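## Task

Perform these bay-to-bay transfers: move the plate in bay 13 to bay 12, then the plate in bay 21 to bay 11. Every plate not on the list must also finish seated in its starting bay. Each plate has to rest level within its bay's corner pieces with its cut corner toward the back left.

## Robot and tools

Robot: two Doosan M1013 six-joint arms, left_arm and right_arm, each carrying a Robotiq 140 mm two-finger gripper with a wrist camera. The names are labels only; left_arm sits on the +y side. Base (URDF root) positions in the scene frame: left_arm (-0.034, +0.547, 0) m with quat_wxyz (+0.999, 0, 0, +0.044); right_arm (-0.023, -0.457, 0) m, unrotated.

Scene frame: origin on the table top midway between the arms, +z up, +x out over the table. Deck bays are named row-then-column (bay 23 = row 2, column 3). Row 1 is nearest the arms, row 4 farthest; column 1 is on the left as the arms see it, column 4 on the right, and column 4 sits on a raised floor. Initially sealed 96-well plates occupy 11, 12, 13, 31, 32, 41, 43 (scene 1 layout; the next scene gives its own). Ware positions are known only from camera images. All plates begin with the cut corner toward the back left.

execute_actions takes "actions", a list holding zero or one item, plus optional "pictures" (bool). An empty list just reports the state. A move item is {"rows": [...], "steps": n}, with n from 1 to 15 control steps of 1/30 s (default 15); each row is used for one step and the final row repeats to fill n. A wait item is {"steps": n} with n up to 300, counted from the previous result, and your reply time is included. A refused call sends nothing.

Each row is one flat list of exactly 18 numbers covering both arms, even if only one moves: left_arm first, then right_arm. Per arm, 9 numbers: six absolute joint target angles in radians (waist, shoulder, elbow, forearm roll, wrist pitch, wrist roll, the same order as the Joint positions line), then gripper position, force_limit and speed, each in [-1, 1]. Joint ranges: elbow -2.792 to 2.792, all others -6.283 to 6.283. Targets more than 0.010 rad beyond a range end, and farther out than the current angle, are refused; real ends may differ by 0.010 rad, and a target past one is clipped there with a "joint sent to its limit" line (possibly about an earlier action).

Gripper position is an absolute opening command: +1 = fully open (140 mm), about -0.8 = pads touching, -1 = close until blocked. force_limit sets squeeze, roughly 14 N at -1, 60 N at 0, 107 N at +1. speed sets finger rate, about 30, 140 and 250 mm/s at -1, 0, +1. To leave a gripper unchanged, resend its previous three numbers (0 is itself a command). To grip, send -1 and confirm object_status = 2. Codes: 0 moving, 1 blocked while opening, 2 blocked while closing, 3 reached target or pads met. To raise force while status is 2, change position slightly (e.g. -1 to -0.98) along with the new force_limit. position_measured is in counts: 3 open, 230 closed. Closing pushes fingertips about 24 mm farther from the wrist, so keep clearance above surfaces. The reported end_effector_position is the point between closed pads; fingertips extend about 33 mm past it closed, 9 mm open; fingers point along gripper +z and open along its y.

Motion limits: joint targets advance at most 2.09 rad/s (waist, shoulder), 3.14 (elbow), 3.93 (wrist joints), with 0.3 s ramp-up, joints synchronized. Targets are held within 0.456 / 0.683 / 0.854 rad of measured angles, and scaled back if they would put the gripper over 70 mm from where it is. Arms keep pursuing the last row while you think, until everything settles or a step is HELD.

Result lines: per-arm end effector pose (metres, quat_wxyz) and velocities in the scene frame, less accurate at long reach; Joint positions and Joint velocities, one block per arm; joint torques (offset, scaled, noisy); object_status and position_measured; "joint command not followed" when a clearance check altered targets; HELD marking steps not sent; MOTOR HOT warnings; TORQUE FAULT, FORCE FAULT or OVER-TEMPERATURE FAULT when an arm is stopped.

Cameras: cam_head_left, cam_head_right, cam_left_wrist, cam_right_wrist, each 896x504, calibrations supplied (may be slightly off). zoom_image takes "camera" and "region" [x0, y0, x1, y1] in pixels from the top-left, at most 504x504, for a sharper view of the latest image. read_manual(section "licences") only returns licence text. finished_scene takes "scene" (the current scene number), ends it irreversibly and reports success.

Cautions: an arm halts for 10 s if a joint hits its load limit (waist/shoulder 302, elbow 142, wrist joints 40 N m, held weight included) or if an external force reaches 144 N. Avoid arm-to-arm contact, hard pushes, slams, drops and slipping parts; knocking anything off the table fails the task. Held parts may be tugged briefly, and loose items nudged. When done, open the grippers and withdraw; nothing may depend on the robot holding it.

Each tool is called after ">>>" by a JSON object that holds its "api" and its "payload", one argument or row to a line.

## Session

>>> {"api": "execute_actions", "payload": {
  "actions": []
}}

Scene clock: 0.00 s of 9600.00 s.
left_arm: end_effector_position=(+0.6139, +0.6044, +0.3229) position_measured=3 object_status=3 end_effector_quat_wxyz=(-0.001, +0.999, +0.044, +0.001) end_effector_velocity=(-0.000, -0.000, +0.000) end_effector_angular_velocity=(+0.000, -0.000, +0.000) | right_arm: end_effector_position=(+0.6276, -0.4568, +0.3213) position_measured=3 object_status=3 end_effector_quat_wxyz=(-0.001, +1.000, +0.001, -0.001) end_effector_velocity=(-0.000, +0.000, +0.000) end_effector_angular_velocity=(+0.000, +0.000, +0.000)
Joint positions: left_arm=[-0.054  0.163  1.603  0.002  1.374  1.516] | right_arm=[-0.053  0.165  1.604  0.001  1.374  1.516]
Joint velocities: left_arm=[-0.    -0.    -0.     0.     0.    -0.001] | right_arm=[ 0.    -0.     0.     0.     0.001  0.   ]
Joint torques (N m, as the joint torque sensors report them, + toward a larger angle): no reading

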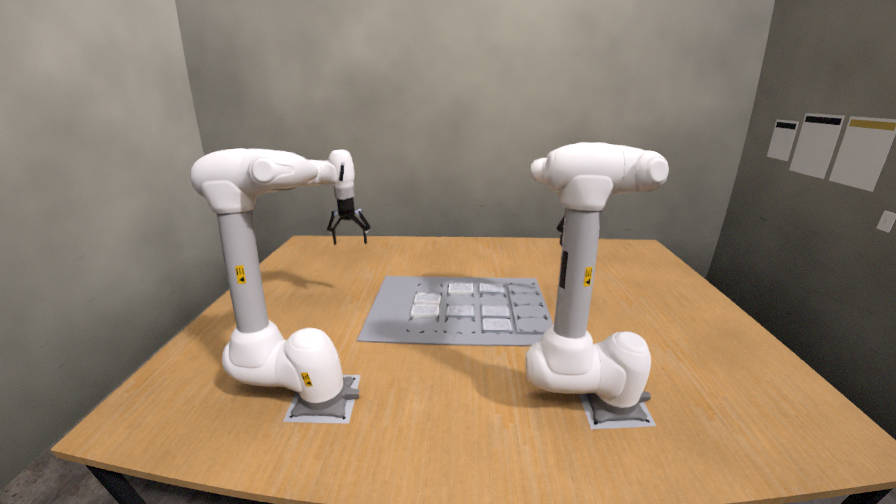

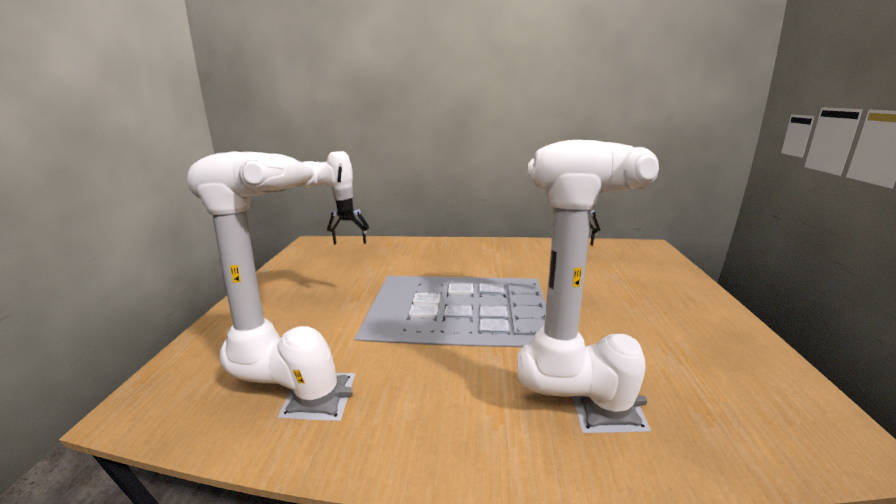

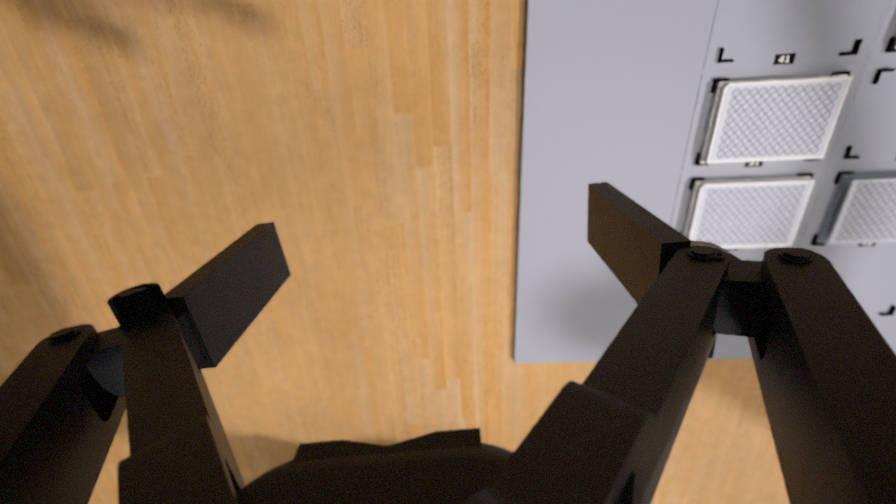

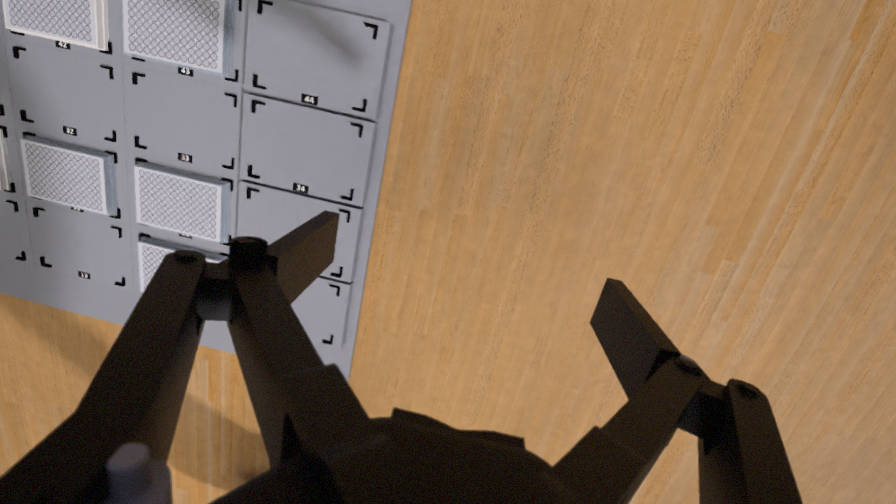

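>>> {"api": "execute_actions", "payload": {
  "actions": [
    {"rows": [[-0.6516,0.3144,1.9552,0,0.872,1.0072,1,0,-0.5,0.6635,0.2428,2.0558,0,0.843,2.2343,1,0,-0.5]], "steps": 15}
  ],
  "pictures": false
}}

>>> {"api": "execute_actions", "payload": {
  "actions": [
    {"steps": 32}
  ]
}}

>>> {"api": "zoom_image", "payload": {
  "camera": "cam_left_wrist",
  "region": [230, 0, 730, 340]
}}

>>> {"api": "zoom_image", "payload": {
  "camera": "cam_right_wrist",
  "region": [250, 0, 750, 380]
}}

Scene clock: 7.77 s of 9600.00 s.
left_arm: end_effector_position=(+0.6140, +0.4590, +0.2053) position_measured=3 object_status=3 end_effector_quat_wxyz=(-0.000, +0.999, +0.038, +0.000) end_effector_velocity=(-0.062, -0.339, -0.231) end_effector_angular_velocity=(-0.001, +0.003, -0.110) | right_arm: end_effector_position=(+0.5948, -0.3161, +0.2030) position_measured=3 object_status=3 end_effector_quat_wxyz=(-0.000, +0.999, -0.034, -0.000) end_effector_velocity=(-0.130, +0.324, -0.213) end_effector_angular_velocity=(-0.002, +0.001, -0.004)
Joint positions: left_arm=[-0.276  0.225  1.748  0.001  1.167  1.307] | right_arm=[0.17  0.197 1.788 0.001 1.157 1.809]
Joint velocities: left_arm=[-0.527  0.126  0.29  -0.002 -0.412 -0.416] | right_arm=[ 0.54   0.059  0.342 -0.002 -0.4    0.544]
Joint torques (N m, as the joint torque sensors report them, + toward a larger angle): left_arm=[  1.61 -61.99 -39.54   3.57  -0.62  -0.36] | right_arm=[  1.68 -59.6  -38.95   4.05   0.07  -0.16]
Steps of this call (steps 1 to 90: nothing new was sent; then 4.27 s passed at rest; steps 91 to 105: all 15 steps of this action). Readings (joint positions | what the end effector reports):
91: left_arm=[-0.054 0.164 1.603 0.002 1.374 1.516] | right_arm=[-0.053 0.165 1.604 0.001 1.374 1.516] | left_arm position_measured=3 object_status=3 | right_arm position_measured=3 object_status=3
92: left_arm=[-0.058 0.165 1.606 0.002 1.369 1.511] | right_arm=[-0.048 0.166 1.608 0.001 1.368 1.523] | left_arm position_measured=3 object_status=3 | right_arm position_measured=3 object_status=3
94: left_arm=[-0.088 0.174 1.630 0.002 1.336 1.478] | right_arm=[-0.019 0.171 1.638 0.001 1.334 1.570] | left_arm position_measured=3 object_status=3 | right_arm position_measured=3 object_status=3
98: left_arm=[-0.155 0.195 1.677 0.001 1.268 1.409] | right_arm=[0.048 0.181 1.699 0.001 1.263 1.666] | left_arm position_measured=3 object_status=3 | right_arm position_measured=3 object_status=3
105: the state above

Scene clock: 8.83 s of 9600.00 s.
left_arm: end_effector_position=(+0.5083, +0.2453, +0.0500) position_measured=3 object_status=3 end_effector_quat_wxyz=(+0.000, +1.000, +0.000, +0.000) end_effector_velocity=(-0.000, -0.000, -0.001) end_effector_angular_velocity=(-0.000, -0.000, +0.000) | right_arm: end_effector_position=(+0.4025, -0.0815, +0.0501) position_measured=3 object_status=3 end_effector_quat_wxyz=(-0.000, +1.000, -0.000, +0.000) end_effector_velocity=(-0.004, +0.002, -0.002) end_effector_angular_velocity=(+0.001, +0.001, -0.000)
Joint positions: left_arm=[-0.652  0.314  1.955 -0.     0.872  1.007] | right_arm=[0.663 0.243 2.055 0.    0.843 2.234]
Joint velocities: left_arm=[-0.001  0.001  0.    -0.    -0.001 -0.001] | right_arm=[ 0.007  0.001  0.004  0.002 -0.005  0.006]
Joint torques (N m, as the joint torque sensors report them, + toward a larger angle): left_arm=[  2.25 -69.76 -32.74   3.43  -0.45  -1.07] | right_arm=[  1.76 -55.03 -31.83   3.1    0.24  -0.26]
Steps of this call (steps 1 to 32: the robot went on to your last target). Readings (joint positions | what the end effector reports):
1: left_arm=[-0.294 0.230 1.758 0.001 1.153 1.293] | right_arm=[0.188 0.199 1.800 0.001 1.144 1.827] | left_arm position_measured=3 object_status=3 | right_arm position_measured=3 object_status=3
2: left_arm=[-0.312 0.234 1.768 0.001 1.139 1.279] | right_arm=[0.207 0.201 1.811 0.001 1.131 1.845] | left_arm position_measured=3 object_status=3 | right_arm position_measured=3 object_status=3
4: left_arm=[-0.348 0.242 1.787 0.001 1.111 1.250] | right_arm=[0.245 0.204 1.832 0.001 1.106 1.878] | left_arm position_measured=3 object_status=3 | right_arm position_measured=3 object_status=3
8: left_arm=[-0.420 0.259 1.827 0.001 1.055 1.193] | right_arm=[0.321 0.211 1.873 0.001 1.058 1.943] | left_arm position_measured=3 object_status=3 | right_arm position_measured=3 object_status=3
32: the state above
camera_calibration (this result's frames):
cam_left_wrist: T_world_to_cam=[[-0.150161, -0.987924, -0.0381679, 0.318757], [-0.912936, 0.123739, 0.388892, 0.40953], [-0.379473, 0.0932414, -0.920492, 0.384402], [0, 0, 0, 1]] pos_world=[0.56761, 0.228391, 0.206742]
cam_right_wrist: T_world_to_cam=[[0.200357, -0.976758, -0.0761616, -0.147098], [-0.922321, -0.214265, 0.321582, 0.357536], [-0.330427, 0.00581427, -0.943814, 0.380606], [0, 0, 0, 1]] pos_world=[0.484997, -0.0692846, 0.233041]

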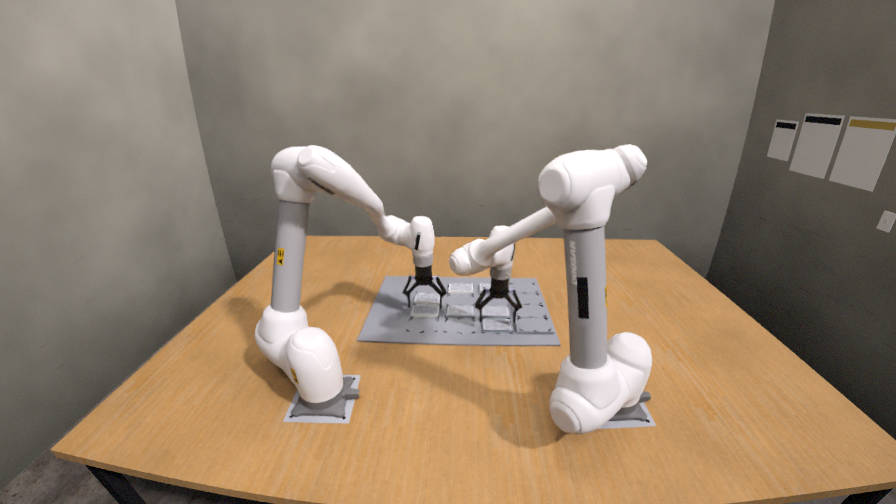

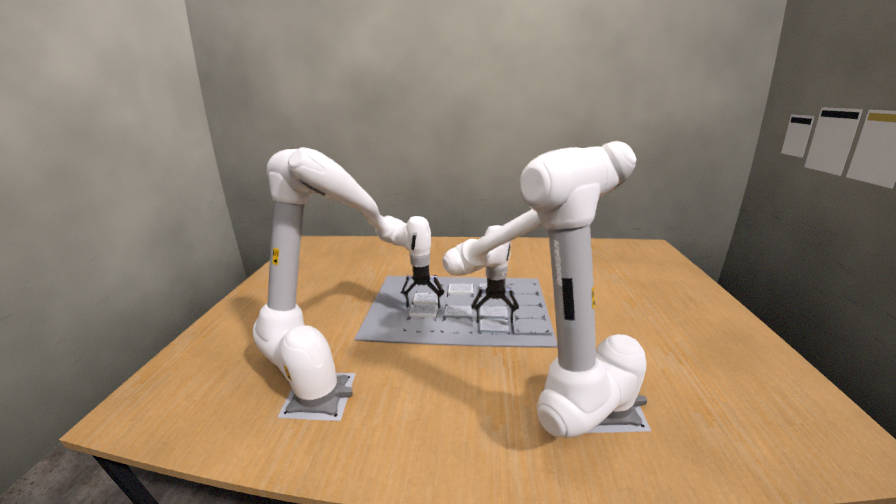

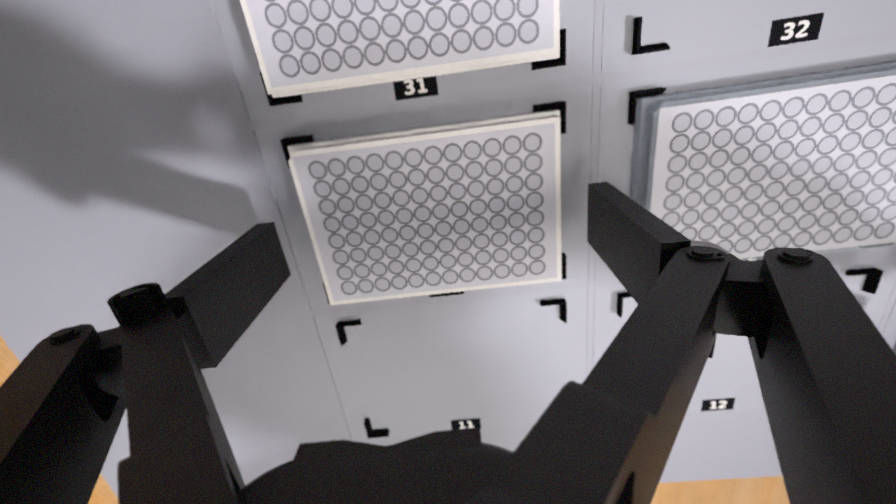

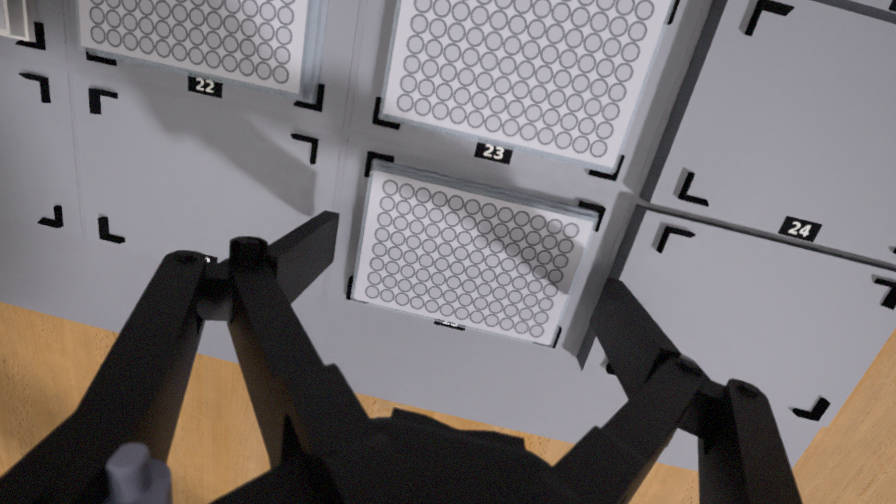

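Region (230, 0, 730, 340) of cam_left_wrist's 896x504 image, scaled by 1.008, with more detail than that image has; it fills the top 343 rows of this view, and the rest is white.

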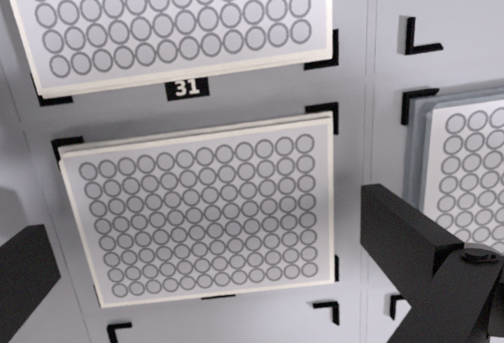

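Region (250, 0, 750, 380) of cam_right_wrist's 896x504 image, scaled by 1.008, with more detail than that image has; it fills the top 383 rows of this view, and the rest is white.

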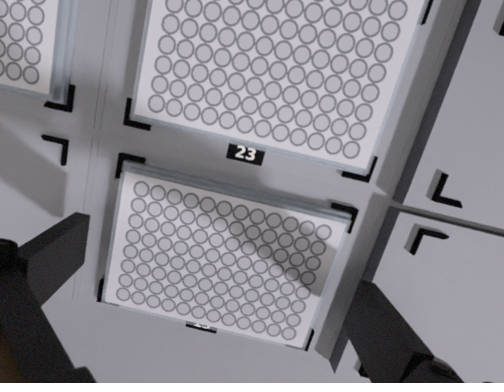

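>>> {"api": "execute_actions", "payload": {
  "actions": [
    {"rows": [[-0.6516,0.335,1.9676,0,0.839,1.0072,1,0,-0.5,0.6635,0.2664,2.0695,0,0.8057,2.2343,1,0,-0.5]], "steps": 9}
  ],
  "pictures": false
}}

>>> {"api": "execute_actions", "payload": {
  "actions": [
    {"rows": [[-0.6516,0.335,1.9676,0,0.839,1.0072,-1,0,-0.6,0.6635,0.2664,2.0695,0,0.8057,2.2343,-1,0,-0.6]], "steps": 15}
  ],
  "pictures": false
}}

>>> {"api": "execute_actions", "payload": {
  "actions": [
    {"steps": 5}
  ]
}}

Scene clock: 12.13 s of 9600.00 s.
left_arm: end_effector_position=(+0.5083, +0.2453, +0.0326) position_measured=3 object_status=3 end_effector_quat_wxyz=(-0.000, +1.000, +0.000, +0.000) end_effector_velocity=(+0.000, -0.000, -0.007) end_effector_angular_velocity=(-0.001, -0.001, +0.001) | right_arm: end_effector_position=(+0.4021, -0.0813, +0.0315) position_measured=3 object_status=3 end_effector_quat_wxyz=(+0.000, +1.000, +0.000, -0.000) end_effector_velocity=(+0.000, +0.000, -0.008) end_effector_angular_velocity=(+0.000, -0.001, -0.000)
Joint positions: left_arm=[-0.652  0.334  1.967  0.     0.84   1.007] | right_arm=[ 0.664  0.266  2.069 -0.     0.807  2.234]
Joint velocities: left_arm=[ 0.     0.008  0.005 -0.001 -0.015  0.   ] | right_arm=[-0.     0.01   0.005 -0.    -0.017  0.   ]
Joint torques (N m, as the joint torque sensors report them, + toward a larger angle): left_arm=[  0.27 -73.98 -31.68   3.05  -0.03  -0.77] | right_arm=[  2.49 -54.64 -32.39   3.17  -0.44  -0.38]
Steps of this call (steps 1 to 15: the robot went on to your last target; steps 16 to 90: nothing new was sent; steps 91 to 99: all 9 steps of this action). Readings (joint positions | what the end effector reports):
91: left_arm=[-0.652 0.315 1.955 0.000 0.872 1.007] | right_arm=[0.664 0.243 2.056 0.000 0.843 2.234] | left_arm position_measured=3 object_status=3 | right_arm position_measured=3 object_status=3
92: left_arm=[-0.652 0.318 1.957 0.000 0.865 1.007] | right_arm=[0.664 0.247 2.058 -0.000 0.836 2.234] | left_arm position_measured=3 object_status=3 | right_arm position_measured=3 object_status=3
94: left_arm=[-0.652 0.329 1.964 0.000 0.850 1.007] | right_arm=[0.664 0.259 2.065 -0.000 0.818 2.234] | left_arm position_measured=3 object_status=3 | right_arm position_measured=3 object_status=3
98: left_arm=[-0.652 0.334 1.967 0.000 0.841 1.007] | right_arm=[0.664 0.265 2.069 -0.000 0.808 2.234] | left_arm position_measured=3 object_status=3 | right_arm position_measured=3 object_status=3
99: the state above

Scene clock: 12.63 s of 9600.00 s.
left_arm: end_effector_position=(+0.5084, +0.2452, +0.0323) position_measured=39 object_status=0 end_effector_quat_wxyz=(+0.000, +1.000, +0.000, +0.000) end_effector_velocity=(+0.000, -0.000, -0.000) end_effector_angular_velocity=(-0.001, -0.001, +0.000) | right_arm: end_effector_position=(+0.4022, -0.0812, +0.0311) position_measured=39 object_status=0 end_effector_quat_wxyz=(-0.000, +1.000, +0.000, +0.000) end_effector_velocity=(+0.000, -0.000, +0.000) end_effector_angular_velocity=(-0.000, -0.000, +0.000)
Joint positions: left_arm=[-0.652  0.335  1.967 -0.     0.839  1.007] | right_arm=[ 0.664  0.266  2.069 -0.     0.806  2.234]
Joint velocities: left_arm=[ 0.     0.     0.    -0.    -0.002 -0.   ] | right_arm=[-0. -0. -0. -0.  0. -0.]
Joint torques (N m, as the joint torque sensors report them, + toward a larger angle): left_arm=[  0.21 -25.59 -14.53   1.53  -6.02  -0.8 ] | right_arm=[  2.11 -20.28 -13.77   3.04  -4.71  -0.37]
Steps of this call (steps 1 to 15: all 15 steps of this action). Readings (joint positions | what the end effector reports):
1: left_arm=[-0.652 0.335 1.967 0.000 0.840 1.007] | right_arm=[0.664 0.266 2.069 -0.000 0.806 2.234] | left_arm position_measured=3 object_status=0 | right_arm position_measured=3 object_status=0
2: left_arm=[-0.652 0.335 1.967 0.000 0.839 1.007] | right_arm=[0.664 0.266 2.069 -0.000 0.806 2.234] | left_arm position_measured=5 object_status=0 | right_arm position_measured=5 object_status=0
4: left_arm=[-0.652 0.335 1.968 0.000 0.839 1.007] | right_arm=[0.664 0.266 2.069 -0.000 0.806 2.234] | left_arm position_measured=13 object_status=0 | right_arm position_measured=13 object_status=0
8: left_arm=[-0.652 0.335 1.968 -0.000 0.839 1.007] | right_arm=[0.664 0.266 2.069 -0.000 0.806 2.234] | left_arm position_measured=29 object_status=0 | right_arm position_measured=29 object_status=0
15: the state above

Scene clock: 12.80 s of 9600.00 s.
left_arm: end_effector_position=(+0.5083, +0.2452, +0.0322) position_measured=39 object_status=2 end_effector_quat_wxyz=(+0.000, +1.000, +0.000, +0.000) end_effector_velocity=(-0.000, -0.000, -0.001) end_effector_angular_velocity=(+0.001, +0.001, -0.002) | right_arm: end_effector_position=(+0.4022, -0.0812, +0.0311) position_measured=39 object_status=2 end_effector_quat_wxyz=(-0.000, +1.000, +0.000, +0.000) end_effector_velocity=(-0.000, -0.000, -0.001) end_effector_angular_velocity=(-0.001, +0.001, +0.000)
Joint positions: left_arm=[-0.652  0.335  1.967 -0.     0.839  1.007] | right_arm=[ 0.664  0.266  2.069 -0.     0.806  2.234]
Joint velocities: left_arm=[-0.001  0.001  0.     0.001  0.     0.   ] | right_arm=[-0.     0.001 -0.    -0.     0.     0.   ]
Joint torques (N m, as the joint torque sensors report them, + toward a larger angle): left_arm=[ -2.26 -24.18 -11.54   1.61  -6.13  -0.27] | right_arm=[  2.15 -20.75 -13.23   3.12  -4.74  -0.32]
Steps of this call (steps 1 to 5: the robot went on to your last target). Readings (joint positions | what the end effector reports):
1: left_arm=[-0.652 0.335 1.967 -0.000 0.839 1.007] | right_arm=[0.664 0.266 2.069 -0.000 0.806 2.234] | left_arm position_measured=39 object_status=2 | right_arm position_measured=39 object_status=2
2: left_arm=[-0.652 0.335 1.967 -0.000 0.839 1.007] | right_arm=[0.664 0.266 2.069 -0.000 0.806 2.234] | left_arm position_measured=39 object_status=2 | right_arm position_measured=39 object_status=2
4: left_arm=[-0.652 0.335 1.967 -0.000 0.839 1.007] | right_arm=[0.664 0.266 2.069 -0.000 0.806 2.234] | left_arm position_measured=39 object_status=2 | right_arm position_measured=39 object_status=2
5: the state above
camera_calibration (this result's frames):
cam_left_wrist: T_world_to_cam=[[-0.150209, -0.987921, -0.0380664, 0.318003], [-0.913022, 0.123845, 0.388655, 0.416551], [-0.379246, 0.0931349, -0.920597, 0.367914], [0, 0, 0, 1]] pos_world=[0.567618, 0.228308, 0.188911]
cam_right_wrist: T_world_to_cam=[[0.200582, -0.976709, -0.0761967, -0.148333], [-0.922297, -0.214489, 0.3215, 0.363408], [-0.330355, 0.00578893, -0.943839, 0.362514], [0, 0, 0, 1]] pos_world=[0.484681, -0.0690293, 0.214017]

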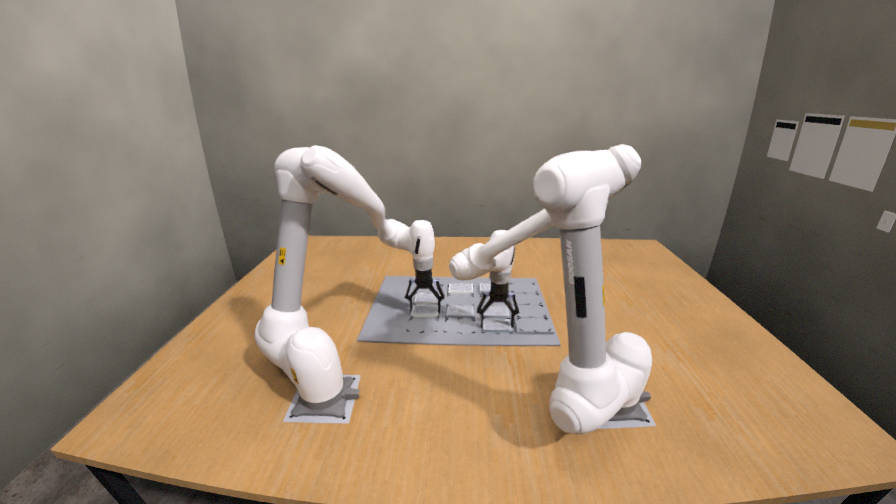

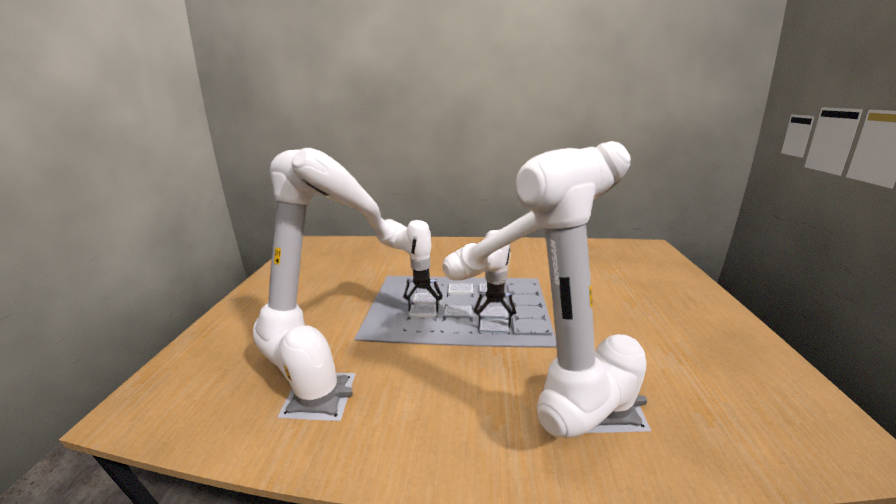

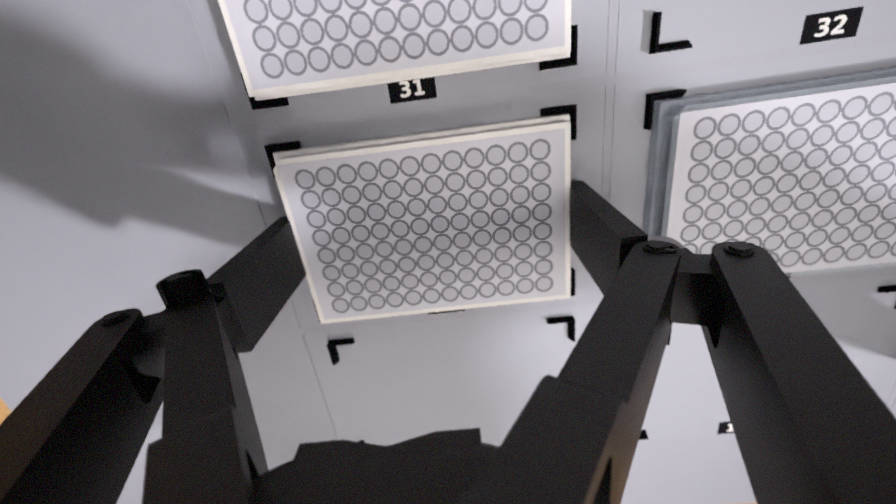

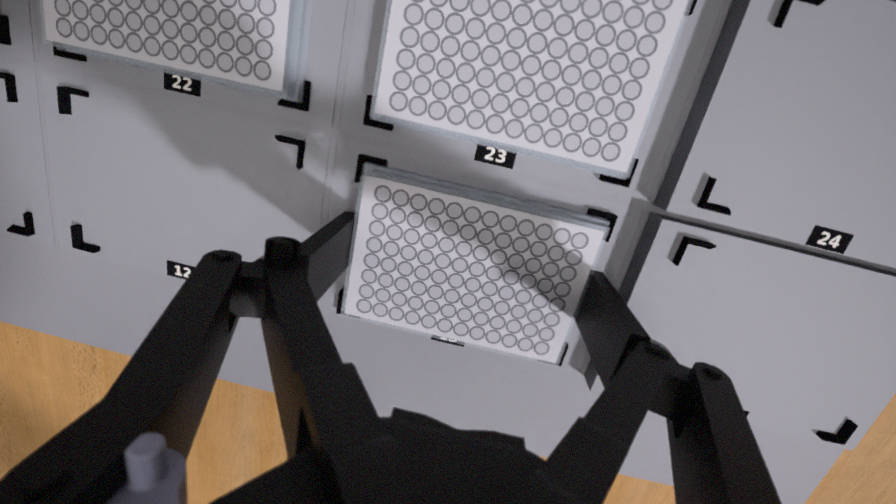

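>>> {"api": "execute_actions", "payload": {
  "actions": [
    {"rows": [[-0.6516,0.3144,1.9552,0,0.872,1.0072,-1,0,-0.6,0.6635,0.2,2.0,0,0.9416,2.2343,-1,0,-0.6]], "steps": 8}
  ],
  "pictures": false
}}

>>> {"api": "execute_actions", "payload": {
  "actions": [
    {"rows": [[-0.6516,0.3144,1.9552,0,0.872,1.0072,-0.97,0,-0.6,0.35,0.2,2.0,0,0.9416,1.9208,-0.97,0,-0.6]], "steps": 10}
  ],
  "pictures": false
}}

>>> {"api": "execute_actions", "payload": {
  "actions": [
    {"rows": [[-0.7595,0.1973,2.1283,0,0.816,0.8993,-0.97,0,-0.6,0.35,0.2,2.0,0,0.9416,1.9208,-0.97,0,-0.6]], "steps": 15}
  ]
}}

Scene clock: 18.43 s of 9600.00 s.
left_arm: end_effector_position=(+0.5082, +0.2453, +0.0487) position_measured=40 object_status=2 end_effector_quat_wxyz=(-0.000, +1.000, +0.000, -0.000) end_effector_velocity=(-0.001, -0.001, +0.013) end_effector_angular_velocity=(-0.000, -0.000, -0.002) | right_arm: end_effector_position=(+0.4089, -0.0761, +0.0949) position_measured=40 object_status=2 end_effector_quat_wxyz=(-0.000, +1.000, -0.000, +0.000) end_effector_velocity=(-0.001, -0.001, +0.054) end_effector_angular_velocity=(-0.007, +0.009, -0.000)
Joint positions: left_arm=[-0.652  0.316  1.956 -0.     0.87   1.007] | right_arm=[0.663 0.204 2.004 0.    0.934 2.234]
Joint velocities: left_arm=[-0.003 -0.015 -0.009 -0.     0.023 -0.001] | right_arm=[-0.    -0.052 -0.052 -0.     0.116  0.   ]
Joint torques (N m, as the joint torque sensors report them, + toward a larger angle): left_arm=[  1.97 -65.31 -30.27   3.    -0.02  -0.59] | right_arm=[  0.39 -33.57 -26.43   2.36   0.03  -0.15]
Steps of this call (steps 1 to 15: the robot went on to your last target; steps 16 to 90: nothing new was sent; then 2.37 s passed at rest; steps 91 to 98: all 8 steps of this action). Readings (joint positions | what the end effector reports):
91: left_arm=[-0.652 0.335 1.968 0.000 0.839 1.007] | right_arm=[0.664 0.266 2.069 0.000 0.806 2.234] | left_arm position_measured=39 object_status=2 | right_arm position_measured=39 object_status=2
92: left_arm=[-0.652 0.332 1.966 -0.000 0.844 1.007] | right_arm=[0.663 0.263 2.066 0.000 0.814 2.234] | left_arm position_measured=39 object_status=2 | right_arm position_measured=39 object_status=2
94: left_arm=[-0.652 0.322 1.960 -0.000 0.861 1.007] | right_arm=[0.663 0.237 2.038 0.000 0.868 2.234] | left_arm position_measured=40 object_status=2 | right_arm position_measured=40 object_status=2
98: the state above

Scene clock: 18.77 s of 9600.00 s.
left_arm: end_effector_position=(+0.5083, +0.2453, +0.0499) position_measured=40 object_status=2 end_effector_quat_wxyz=(-0.000, +1.000, +0.000, -0.000) end_effector_velocity=(-0.001, -0.001, +0.000) end_effector_angular_velocity=(-0.001, -0.001, -0.003) | right_arm: end_effector_position=(+0.4699, -0.1591, +0.0974) position_measured=40 object_status=2 end_effector_quat_wxyz=(+0.000, +1.000, -0.000, -0.000) end_effector_velocity=(+0.201, -0.332, +0.006) end_effector_angular_velocity=(-0.001, +0.001, +0.000)
Joint positions: left_arm=[-0.652  0.314  1.955 -0.     0.872  1.007] | right_arm=[0.484 0.201 2.001 0.    0.94  2.056]
Joint velocities: left_arm=[-0.002 -0.001 -0.    -0.    -0.     0.   ] | right_arm=[-0.673 -0.006 -0.005 -0.001  0.014 -0.673]
Joint torques (N m, as the joint torque sensors report them, + toward a larger angle): left_arm=[  2.38 -65.28 -33.03   3.37  -0.42  -0.63] | right_arm=[  2.77 -56.75 -32.93   3.38   0.52  -0.15]
Steps of this call (steps 1 to 10: all 10 steps of this action). Readings (joint positions | what the end effector reports):
1: left_arm=[-0.652 0.315 1.956 -0.000 0.871 1.007] | right_arm=[0.663 0.202 2.003 0.000 0.937 2.234] | left_arm position_measured=40 object_status=0 | right_arm position_measured=40 object_status=0
2: left_arm=[-0.652 0.315 1.956 -0.000 0.871 1.007] | right_arm=[0.659 0.202 2.002 0.000 0.937 2.231] | left_arm position_measured=40 object_status=0 | right_arm position_measured=40 object_status=0
4: left_arm=[-0.652 0.315 1.955 0.000 0.872 1.007] | right_arm=[0.628 0.202 2.002 0.000 0.938 2.199] | left_arm position_measured=40 object_status=0 | right_arm position_measured=40 object_status=0
8: left_arm=[-0.652 0.315 1.955 -0.000 0.872 1.007] | right_arm=[0.530 0.202 2.001 0.000 0.939 2.101] | left_arm position_measured=40 object_status=2 | right_arm position_measured=40 object_status=2
10: the state above

Scene clock: 19.27 s of 9600.00 s.
left_arm: end_effector_position=(+0.4020, +0.2451, +0.0450) position_measured=40 object_status=2 end_effector_quat_wxyz=(+0.000, +1.000, +0.000, +0.000) end_effector_velocity=(-0.009, +0.001, -0.001) end_effector_angular_velocity=(+0.001, +0.001, -0.002) | right_arm: end_effector_position=(+0.5055, -0.2276, +0.0986) position_measured=40 object_status=2 end_effector_quat_wxyz=(+0.000, +1.000, +0.000, -0.000) end_effector_velocity=(+0.001, -0.001, +0.001) end_effector_angular_velocity=(+0.001, -0.001, -0.001)
Joint positions: left_arm=[-0.759  0.198  2.127  0.     0.816  0.9  ] | right_arm=[ 0.35   0.2    2.    -0.     0.942  1.921]
Joint velocities: left_arm=[-0.009 -0.008  0.014  0.    -0.004 -0.008] | right_arm=[-0.003 -0.001 -0.     0.001  0.    -0.003]
Joint torques (N m, as the joint torque sensors report them, + toward a larger angle): left_arm=[  2.27 -54.85 -32.06   2.76  -0.24  -0.31] | right_arm=[  2.06 -53.1  -33.93   3.36  -0.19  -0.62]
Steps of this call (steps 1 to 15: all 15 steps of this action). Readings (joint positions | what the end effector reports):
1: left_arm=[-0.652 0.314 1.955 -0.000 0.872 1.007] | right_arm=[0.462 0.201 2.001 0.000 0.940 2.033] | left_arm position_measured=40 object_status=2 | right_arm position_measured=40 object_status=2
2: left_arm=[-0.656 0.310 1.962 0.000 0.869 1.003] | right_arm=[0.439 0.201 2.001 0.000 0.940 2.010] | left_arm position_measured=40 object_status=2 | right_arm position_measured=40 object_status=2
4: left_arm=[-0.683 0.281 2.006 0.000 0.855 0.976] | right_arm=[0.396 0.201 2.000 0.000 0.941 1.967] | left_arm position_measured=40 object_status=2 | right_arm position_measured=40 object_status=2
8: left_arm=[-0.739 0.219 2.096 0.000 0.827 0.920] | right_arm=[0.355 0.200 2.000 -0.000 0.942 1.926] | left_arm position_measured=40 object_status=2 | right_arm position_measured=40 object_status=2
15: the state above
camera_calibration (this result's frames):
cam_left_wrist: T_world_to_cam=[[-0.150157, -0.987926, -0.0381527, 0.302447], [-0.91296, 0.123746, 0.388834, 0.314494], [-0.379417, 0.0932178, -0.920518, 0.339488], [0, 0, 0, 1]] pos_world=[0.461342, 0.228232, 0.201758]
cam_right_wrist: T_world_to_cam=[[0.200602, -0.976711, -0.0761191, -0.306858], [-0.922245, -0.214483, 0.321653, 0.405525], [-0.330488, 0.00567642, -0.943793, 0.461293], [0, 0, 0, 1]] pos_world=[0.588002, -0.215352, 0.281569]

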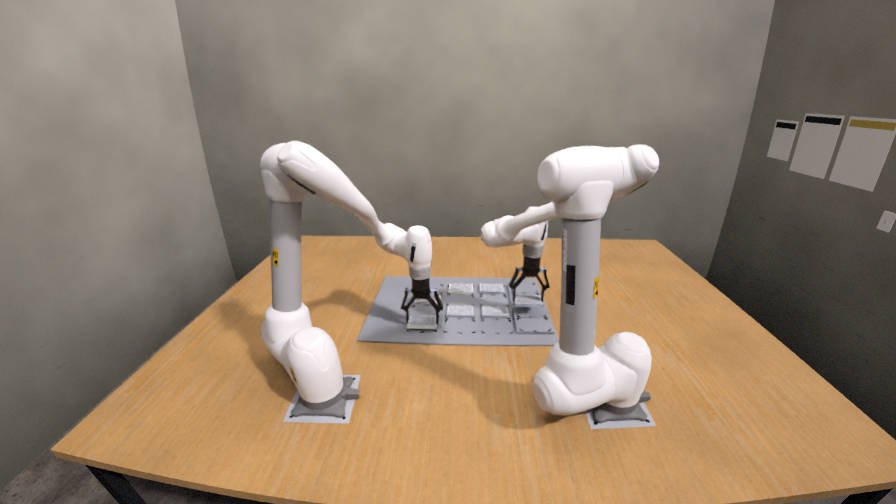

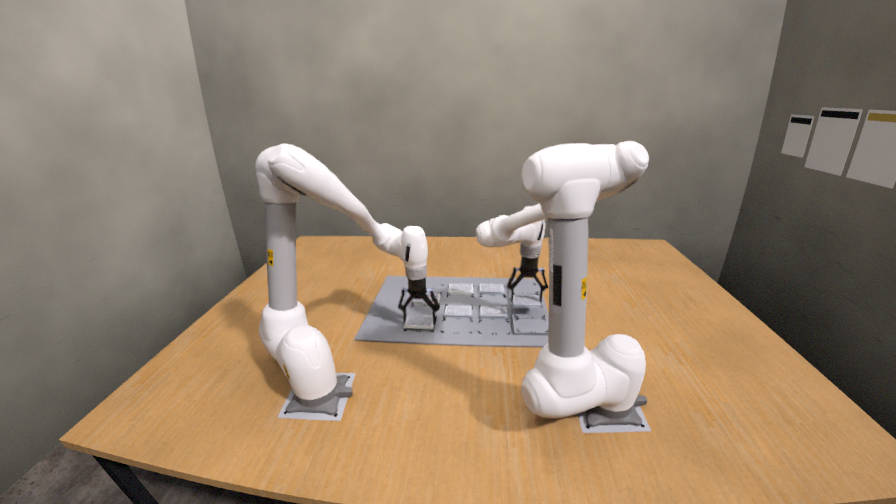

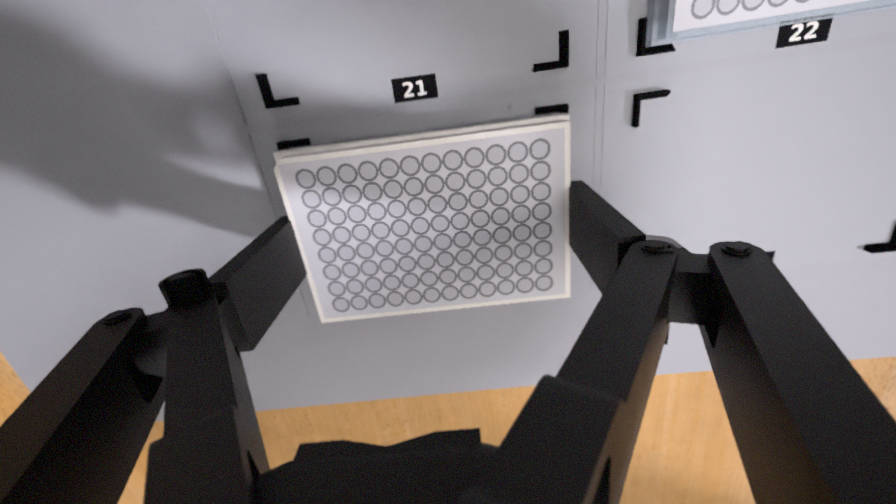

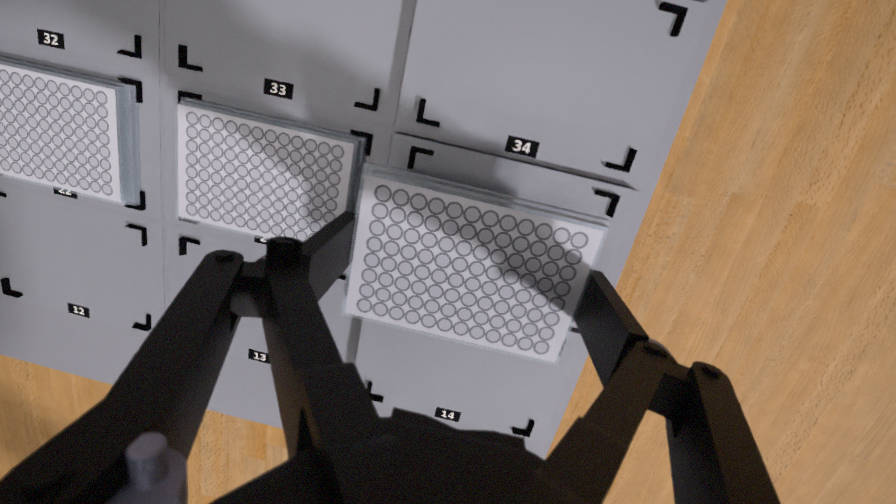

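>>> {"api": "execute_actions", "payload": {
  "actions": [
    {"rows":[[-0.7595,0.1993,2.1295,0,0.8128,0.8993,-0.97,0,-0.6,0.35,0.2,2.0,0,0.9416,1.9208,-0.97,0,-0.6],[-0.7595,0.2013,2.1306,0,0.8097,0.8993,-0.97,0,-0.6,0.35,0.2,2.0,0,0.9416,1.9208,-0.97,0,-0.6],[-0.7595,0.2033,2.1318,0,0.8065,0.8993,-0.97,0,-0.6,0.35,0.2,2.0,0,0.9416,1.9208,-0.97,0,-0.6],[-0.7595,0.2053,2.1329,0,0.8034,0.8993,-0.97,0,-0.6,0.35,0.2,2.0,0,0.9416,1.9208,-0.97,0,-0.6],[-0.7595,0.2073,2.1341,0,0.8002,0.8993,-0.97,0,-0.6,0.35,0.2,2.0,0,0.9416,1.9208,-0.97,0,-0.6],[-0.7595,0.2093,2.1353,0,0.797,0.8993,-0.97,0,-0.6,0.35,0.2,2.0,0,0.9416,1.9208,-0.97,0,-0.6],[-0.7595,0.2108,2.1361,0,0.7947,0.8993,-0.97,0,-0.6,0.35,0.2,2.0,0,0.9416,1.9208,-0.97,0,-0.6],[-0.7595,0.2123,2.137,0,0.7923,0.8993,-0.97,0,-0.6,0.35,0.2,2.0,0,0.9416,1.9208,-0.97,0,-0.6]],"steps":15}
  ]
}}

Scene clock: 32.80 s of 9600.00 s.
left_arm: end_effector_position=(+0.4013, +0.2453, +0.0337) position_measured=40 object_status=2 end_effector_quat_wxyz=(+0.000, +1.000, +0.000, +0.000) end_effector_velocity=(-0.000, -0.000, -0.002) end_effector_angular_velocity=(-0.000, -0.000, -0.001) | right_arm: end_effector_position=(+0.5055, -0.2277, +0.0986) position_measured=40 object_status=2 end_effector_quat_wxyz=(+0.000, +1.000, -0.000, -0.000) end_effector_velocity=(-0.000, -0.000, +0.001) end_effector_angular_velocity=(+0.001, -0.001, -0.000)
Joint positions: left_arm=[-0.76   0.212  2.137 -0.     0.793  0.899] | right_arm=[ 0.35   0.2    2.    -0.     0.942  1.921]
Joint velocities: left_arm=[-0.001  0.003  0.002  0.    -0.005  0.   ] | right_arm=[-0.    -0.002 -0.     0.     0.001  0.   ]
Joint torques (N m, as the joint torque sensors report them, + toward a larger angle): left_arm=[  1.34 -58.04 -31.45   3.06  -0.42  -0.58] | right_arm=[  3.16 -52.93 -33.77   3.38  -0.03  -0.44]
Steps of this call (steps 1 to 15: the robot went on to your last target; steps 16 to 90: nothing new was sent; then 10.03 s passed at rest; steps 91 to 105: all 15 steps of this action). Readings (joint positions | what the end effector reports):
91: left_arm=[-0.760 0.197 2.128 -0.000 0.816 0.899] | right_arm=[0.350 0.200 2.000 -0.000 0.942 1.921] | left_arm position_measured=40 object_status=2 | right_arm position_measured=40 object_status=2
92: left_arm=[-0.760 0.198 2.129 0.000 0.815 0.899] | right_arm=[0.350 0.200 2.000 -0.000 0.942 1.921] | left_arm position_measured=40 object_status=2 | right_arm position_measured=40 object_status=2
94: left_arm=[-0.760 0.200 2.130 -0.000 0.811 0.899] | right_arm=[0.350 0.200 2.000 -0.000 0.942 1.921] | left_arm position_measured=40 object_status=2 | right_arm position_measured=40 object_status=2
98: left_arm=[-0.760 0.207 2.134 -0.000 0.800 0.899] | right_arm=[0.350 0.200 2.000 -0.000 0.942 1.921] | left_arm position_measured=40 object_status=2 | right_arm position_measured=40 object_status=2
105: the state above
camera_calibration (this result's frames):
cam_left_wrist: T_world_to_cam=[[-0.150205, -0.987917, -0.0381778, 0.302045], [-0.912929, 0.123775, 0.388897, 0.31818], [-0.379473, 0.0932681, -0.92049, 0.328775], [0, 0, 0, 1]] pos_world=[0.460606, 0.228349, 0.190426]
cam_right_wrist: T_world_to_cam=[[0.200526, -0.976727, -0.0761206, -0.306979], [-0.922265, -0.214412, 0.321643, 0.405585], [-0.330478, 0.0057056, -0.943796, 0.461325], [0, 0, 0, 1]] pos_world=[0.588073, -0.215505, 0.281576]

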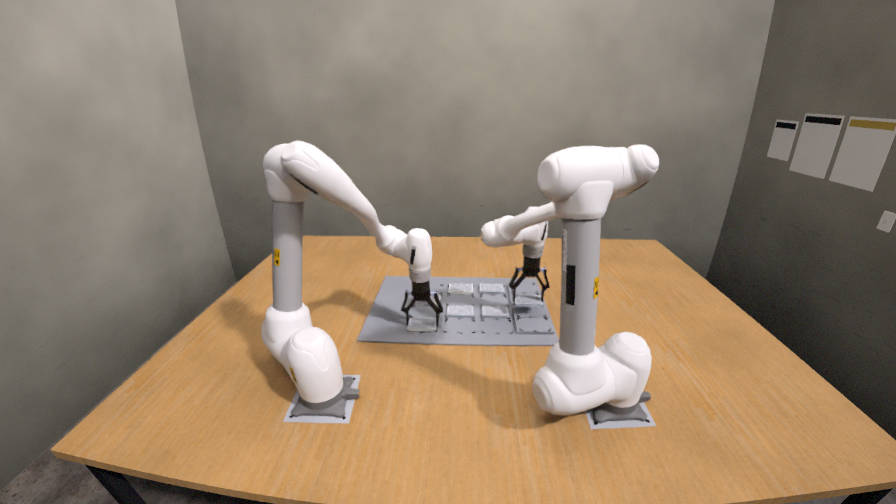

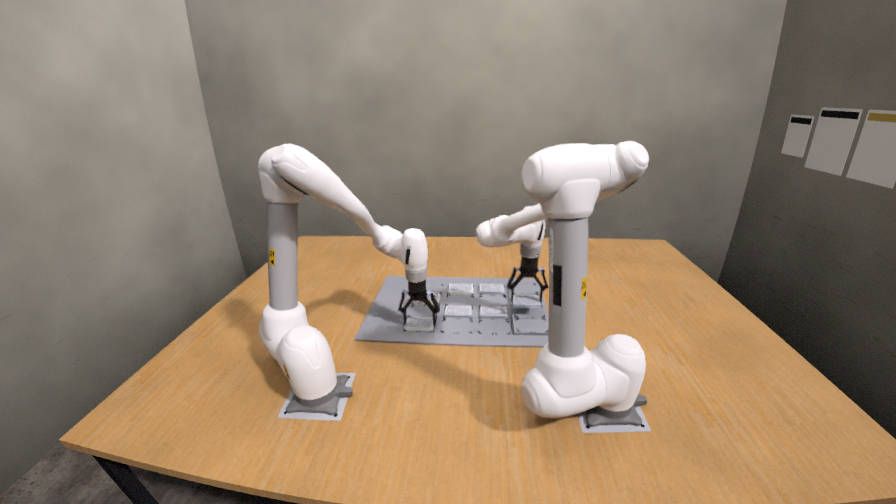

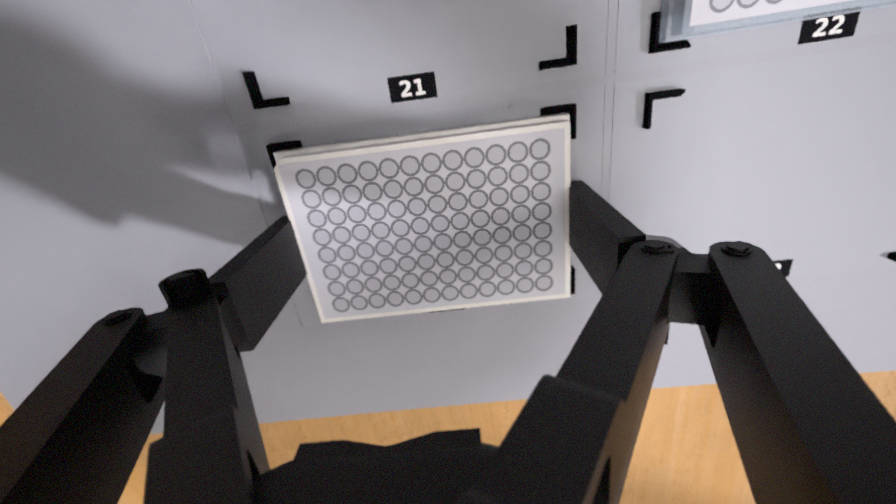

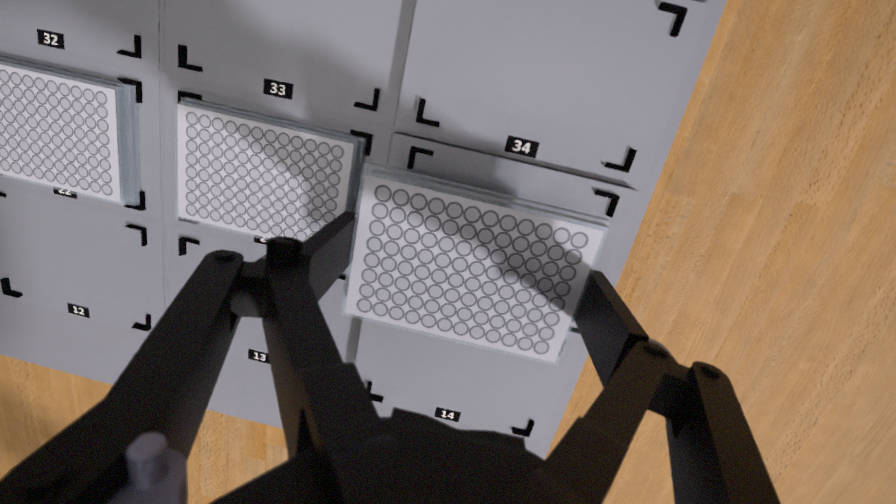

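>>> {"api": "execute_actions", "payload": {
  "actions": [
    {"rows":[[-0.7595,0.2133,2.1376,0,0.7907,0.8993,-0.97,0,-0.6,0.35,0.2,2.0,0,0.9416,1.9208,-0.97,0,-0.6],[-0.7595,0.2143,2.1381,0,0.7892,0.8993,-0.97,0,-0.6,0.35,0.2,2.0,0,0.9416,1.9208,-0.97,0,-0.6]],"steps":10}
  ],
  "pictures": false
}}

Scene clock: 34.83 s of 9600.00 s.
left_arm: end_effector_position=(+0.4013, +0.2452, +0.0323) position_measured=40 object_status=2 end_effector_quat_wxyz=(+0.000, +1.000, +0.000, +0.000) end_effector_velocity=(-0.000, -0.000, -0.001) end_effector_angular_velocity=(-0.000, -0.000, -0.001) | right_arm: end_effector_position=(+0.5055, -0.2277, +0.0986) position_measured=40 object_status=2 end_effector_quat_wxyz=(+0.000, +1.000, -0.000, -0.000) end_effector_velocity=(-0.000, +0.000, -0.000) end_effector_angular_velocity=(-0.000, -0.000, +0.001)
Joint positions: left_arm=[-0.76   0.214  2.138 -0.     0.789  0.899] | right_arm=[ 0.35   0.2    2.    -0.     0.942  1.921]
Joint velocities: left_arm=[-0.001  0.002  0.001  0.    -0.002 -0.   ] | right_arm=[ 0.001  0.     0.    -0.    -0.    -0.   ]
Joint torques (N m, as the joint torque sensors report them, + toward a larger angle): left_arm=[  1.07 -14.21 -12.89   2.49  -5.64  -0.64] | right_arm=[  2.71 -53.16 -34.4    3.43   0.    -0.29]
Steps of this call (steps 1 to 15: the robot went on to your last target; steps 16 to 51: nothing new was sent; steps 52 to 61: all 10 steps of this action). Readings (joint positions | what the end effector reports):
52: left_arm=[-0.760 0.212 2.137 -0.000 0.792 0.899] | right_arm=[0.350 0.200 2.000 -0.000 0.942 1.921] | left_arm position_measured=40 object_status=2 | right_arm position_measured=40 object_status=2
53: left_arm=[-0.760 0.213 2.137 -0.000 0.792 0.899] | right_arm=[0.350 0.200 2.000 -0.000 0.942 1.921] | left_arm position_measured=40 object_status=2 | right_arm position_measured=40 object_status=2
55: left_arm=[-0.760 0.213 2.138 -0.000 0.791 0.899] | right_arm=[0.350 0.200 2.000 -0.000 0.942 1.921] | left_arm position_measured=40 object_status=2 | right_arm position_measured=40 object_status=2
59: left_arm=[-0.760 0.214 2.138 -0.000 0.790 0.899] | right_arm=[0.350 0.200 2.000 -0.000 0.942 1.921] | left_arm position_measured=40 object_status=2 | right_arm position_measured=40 object_status=2
61: the state above


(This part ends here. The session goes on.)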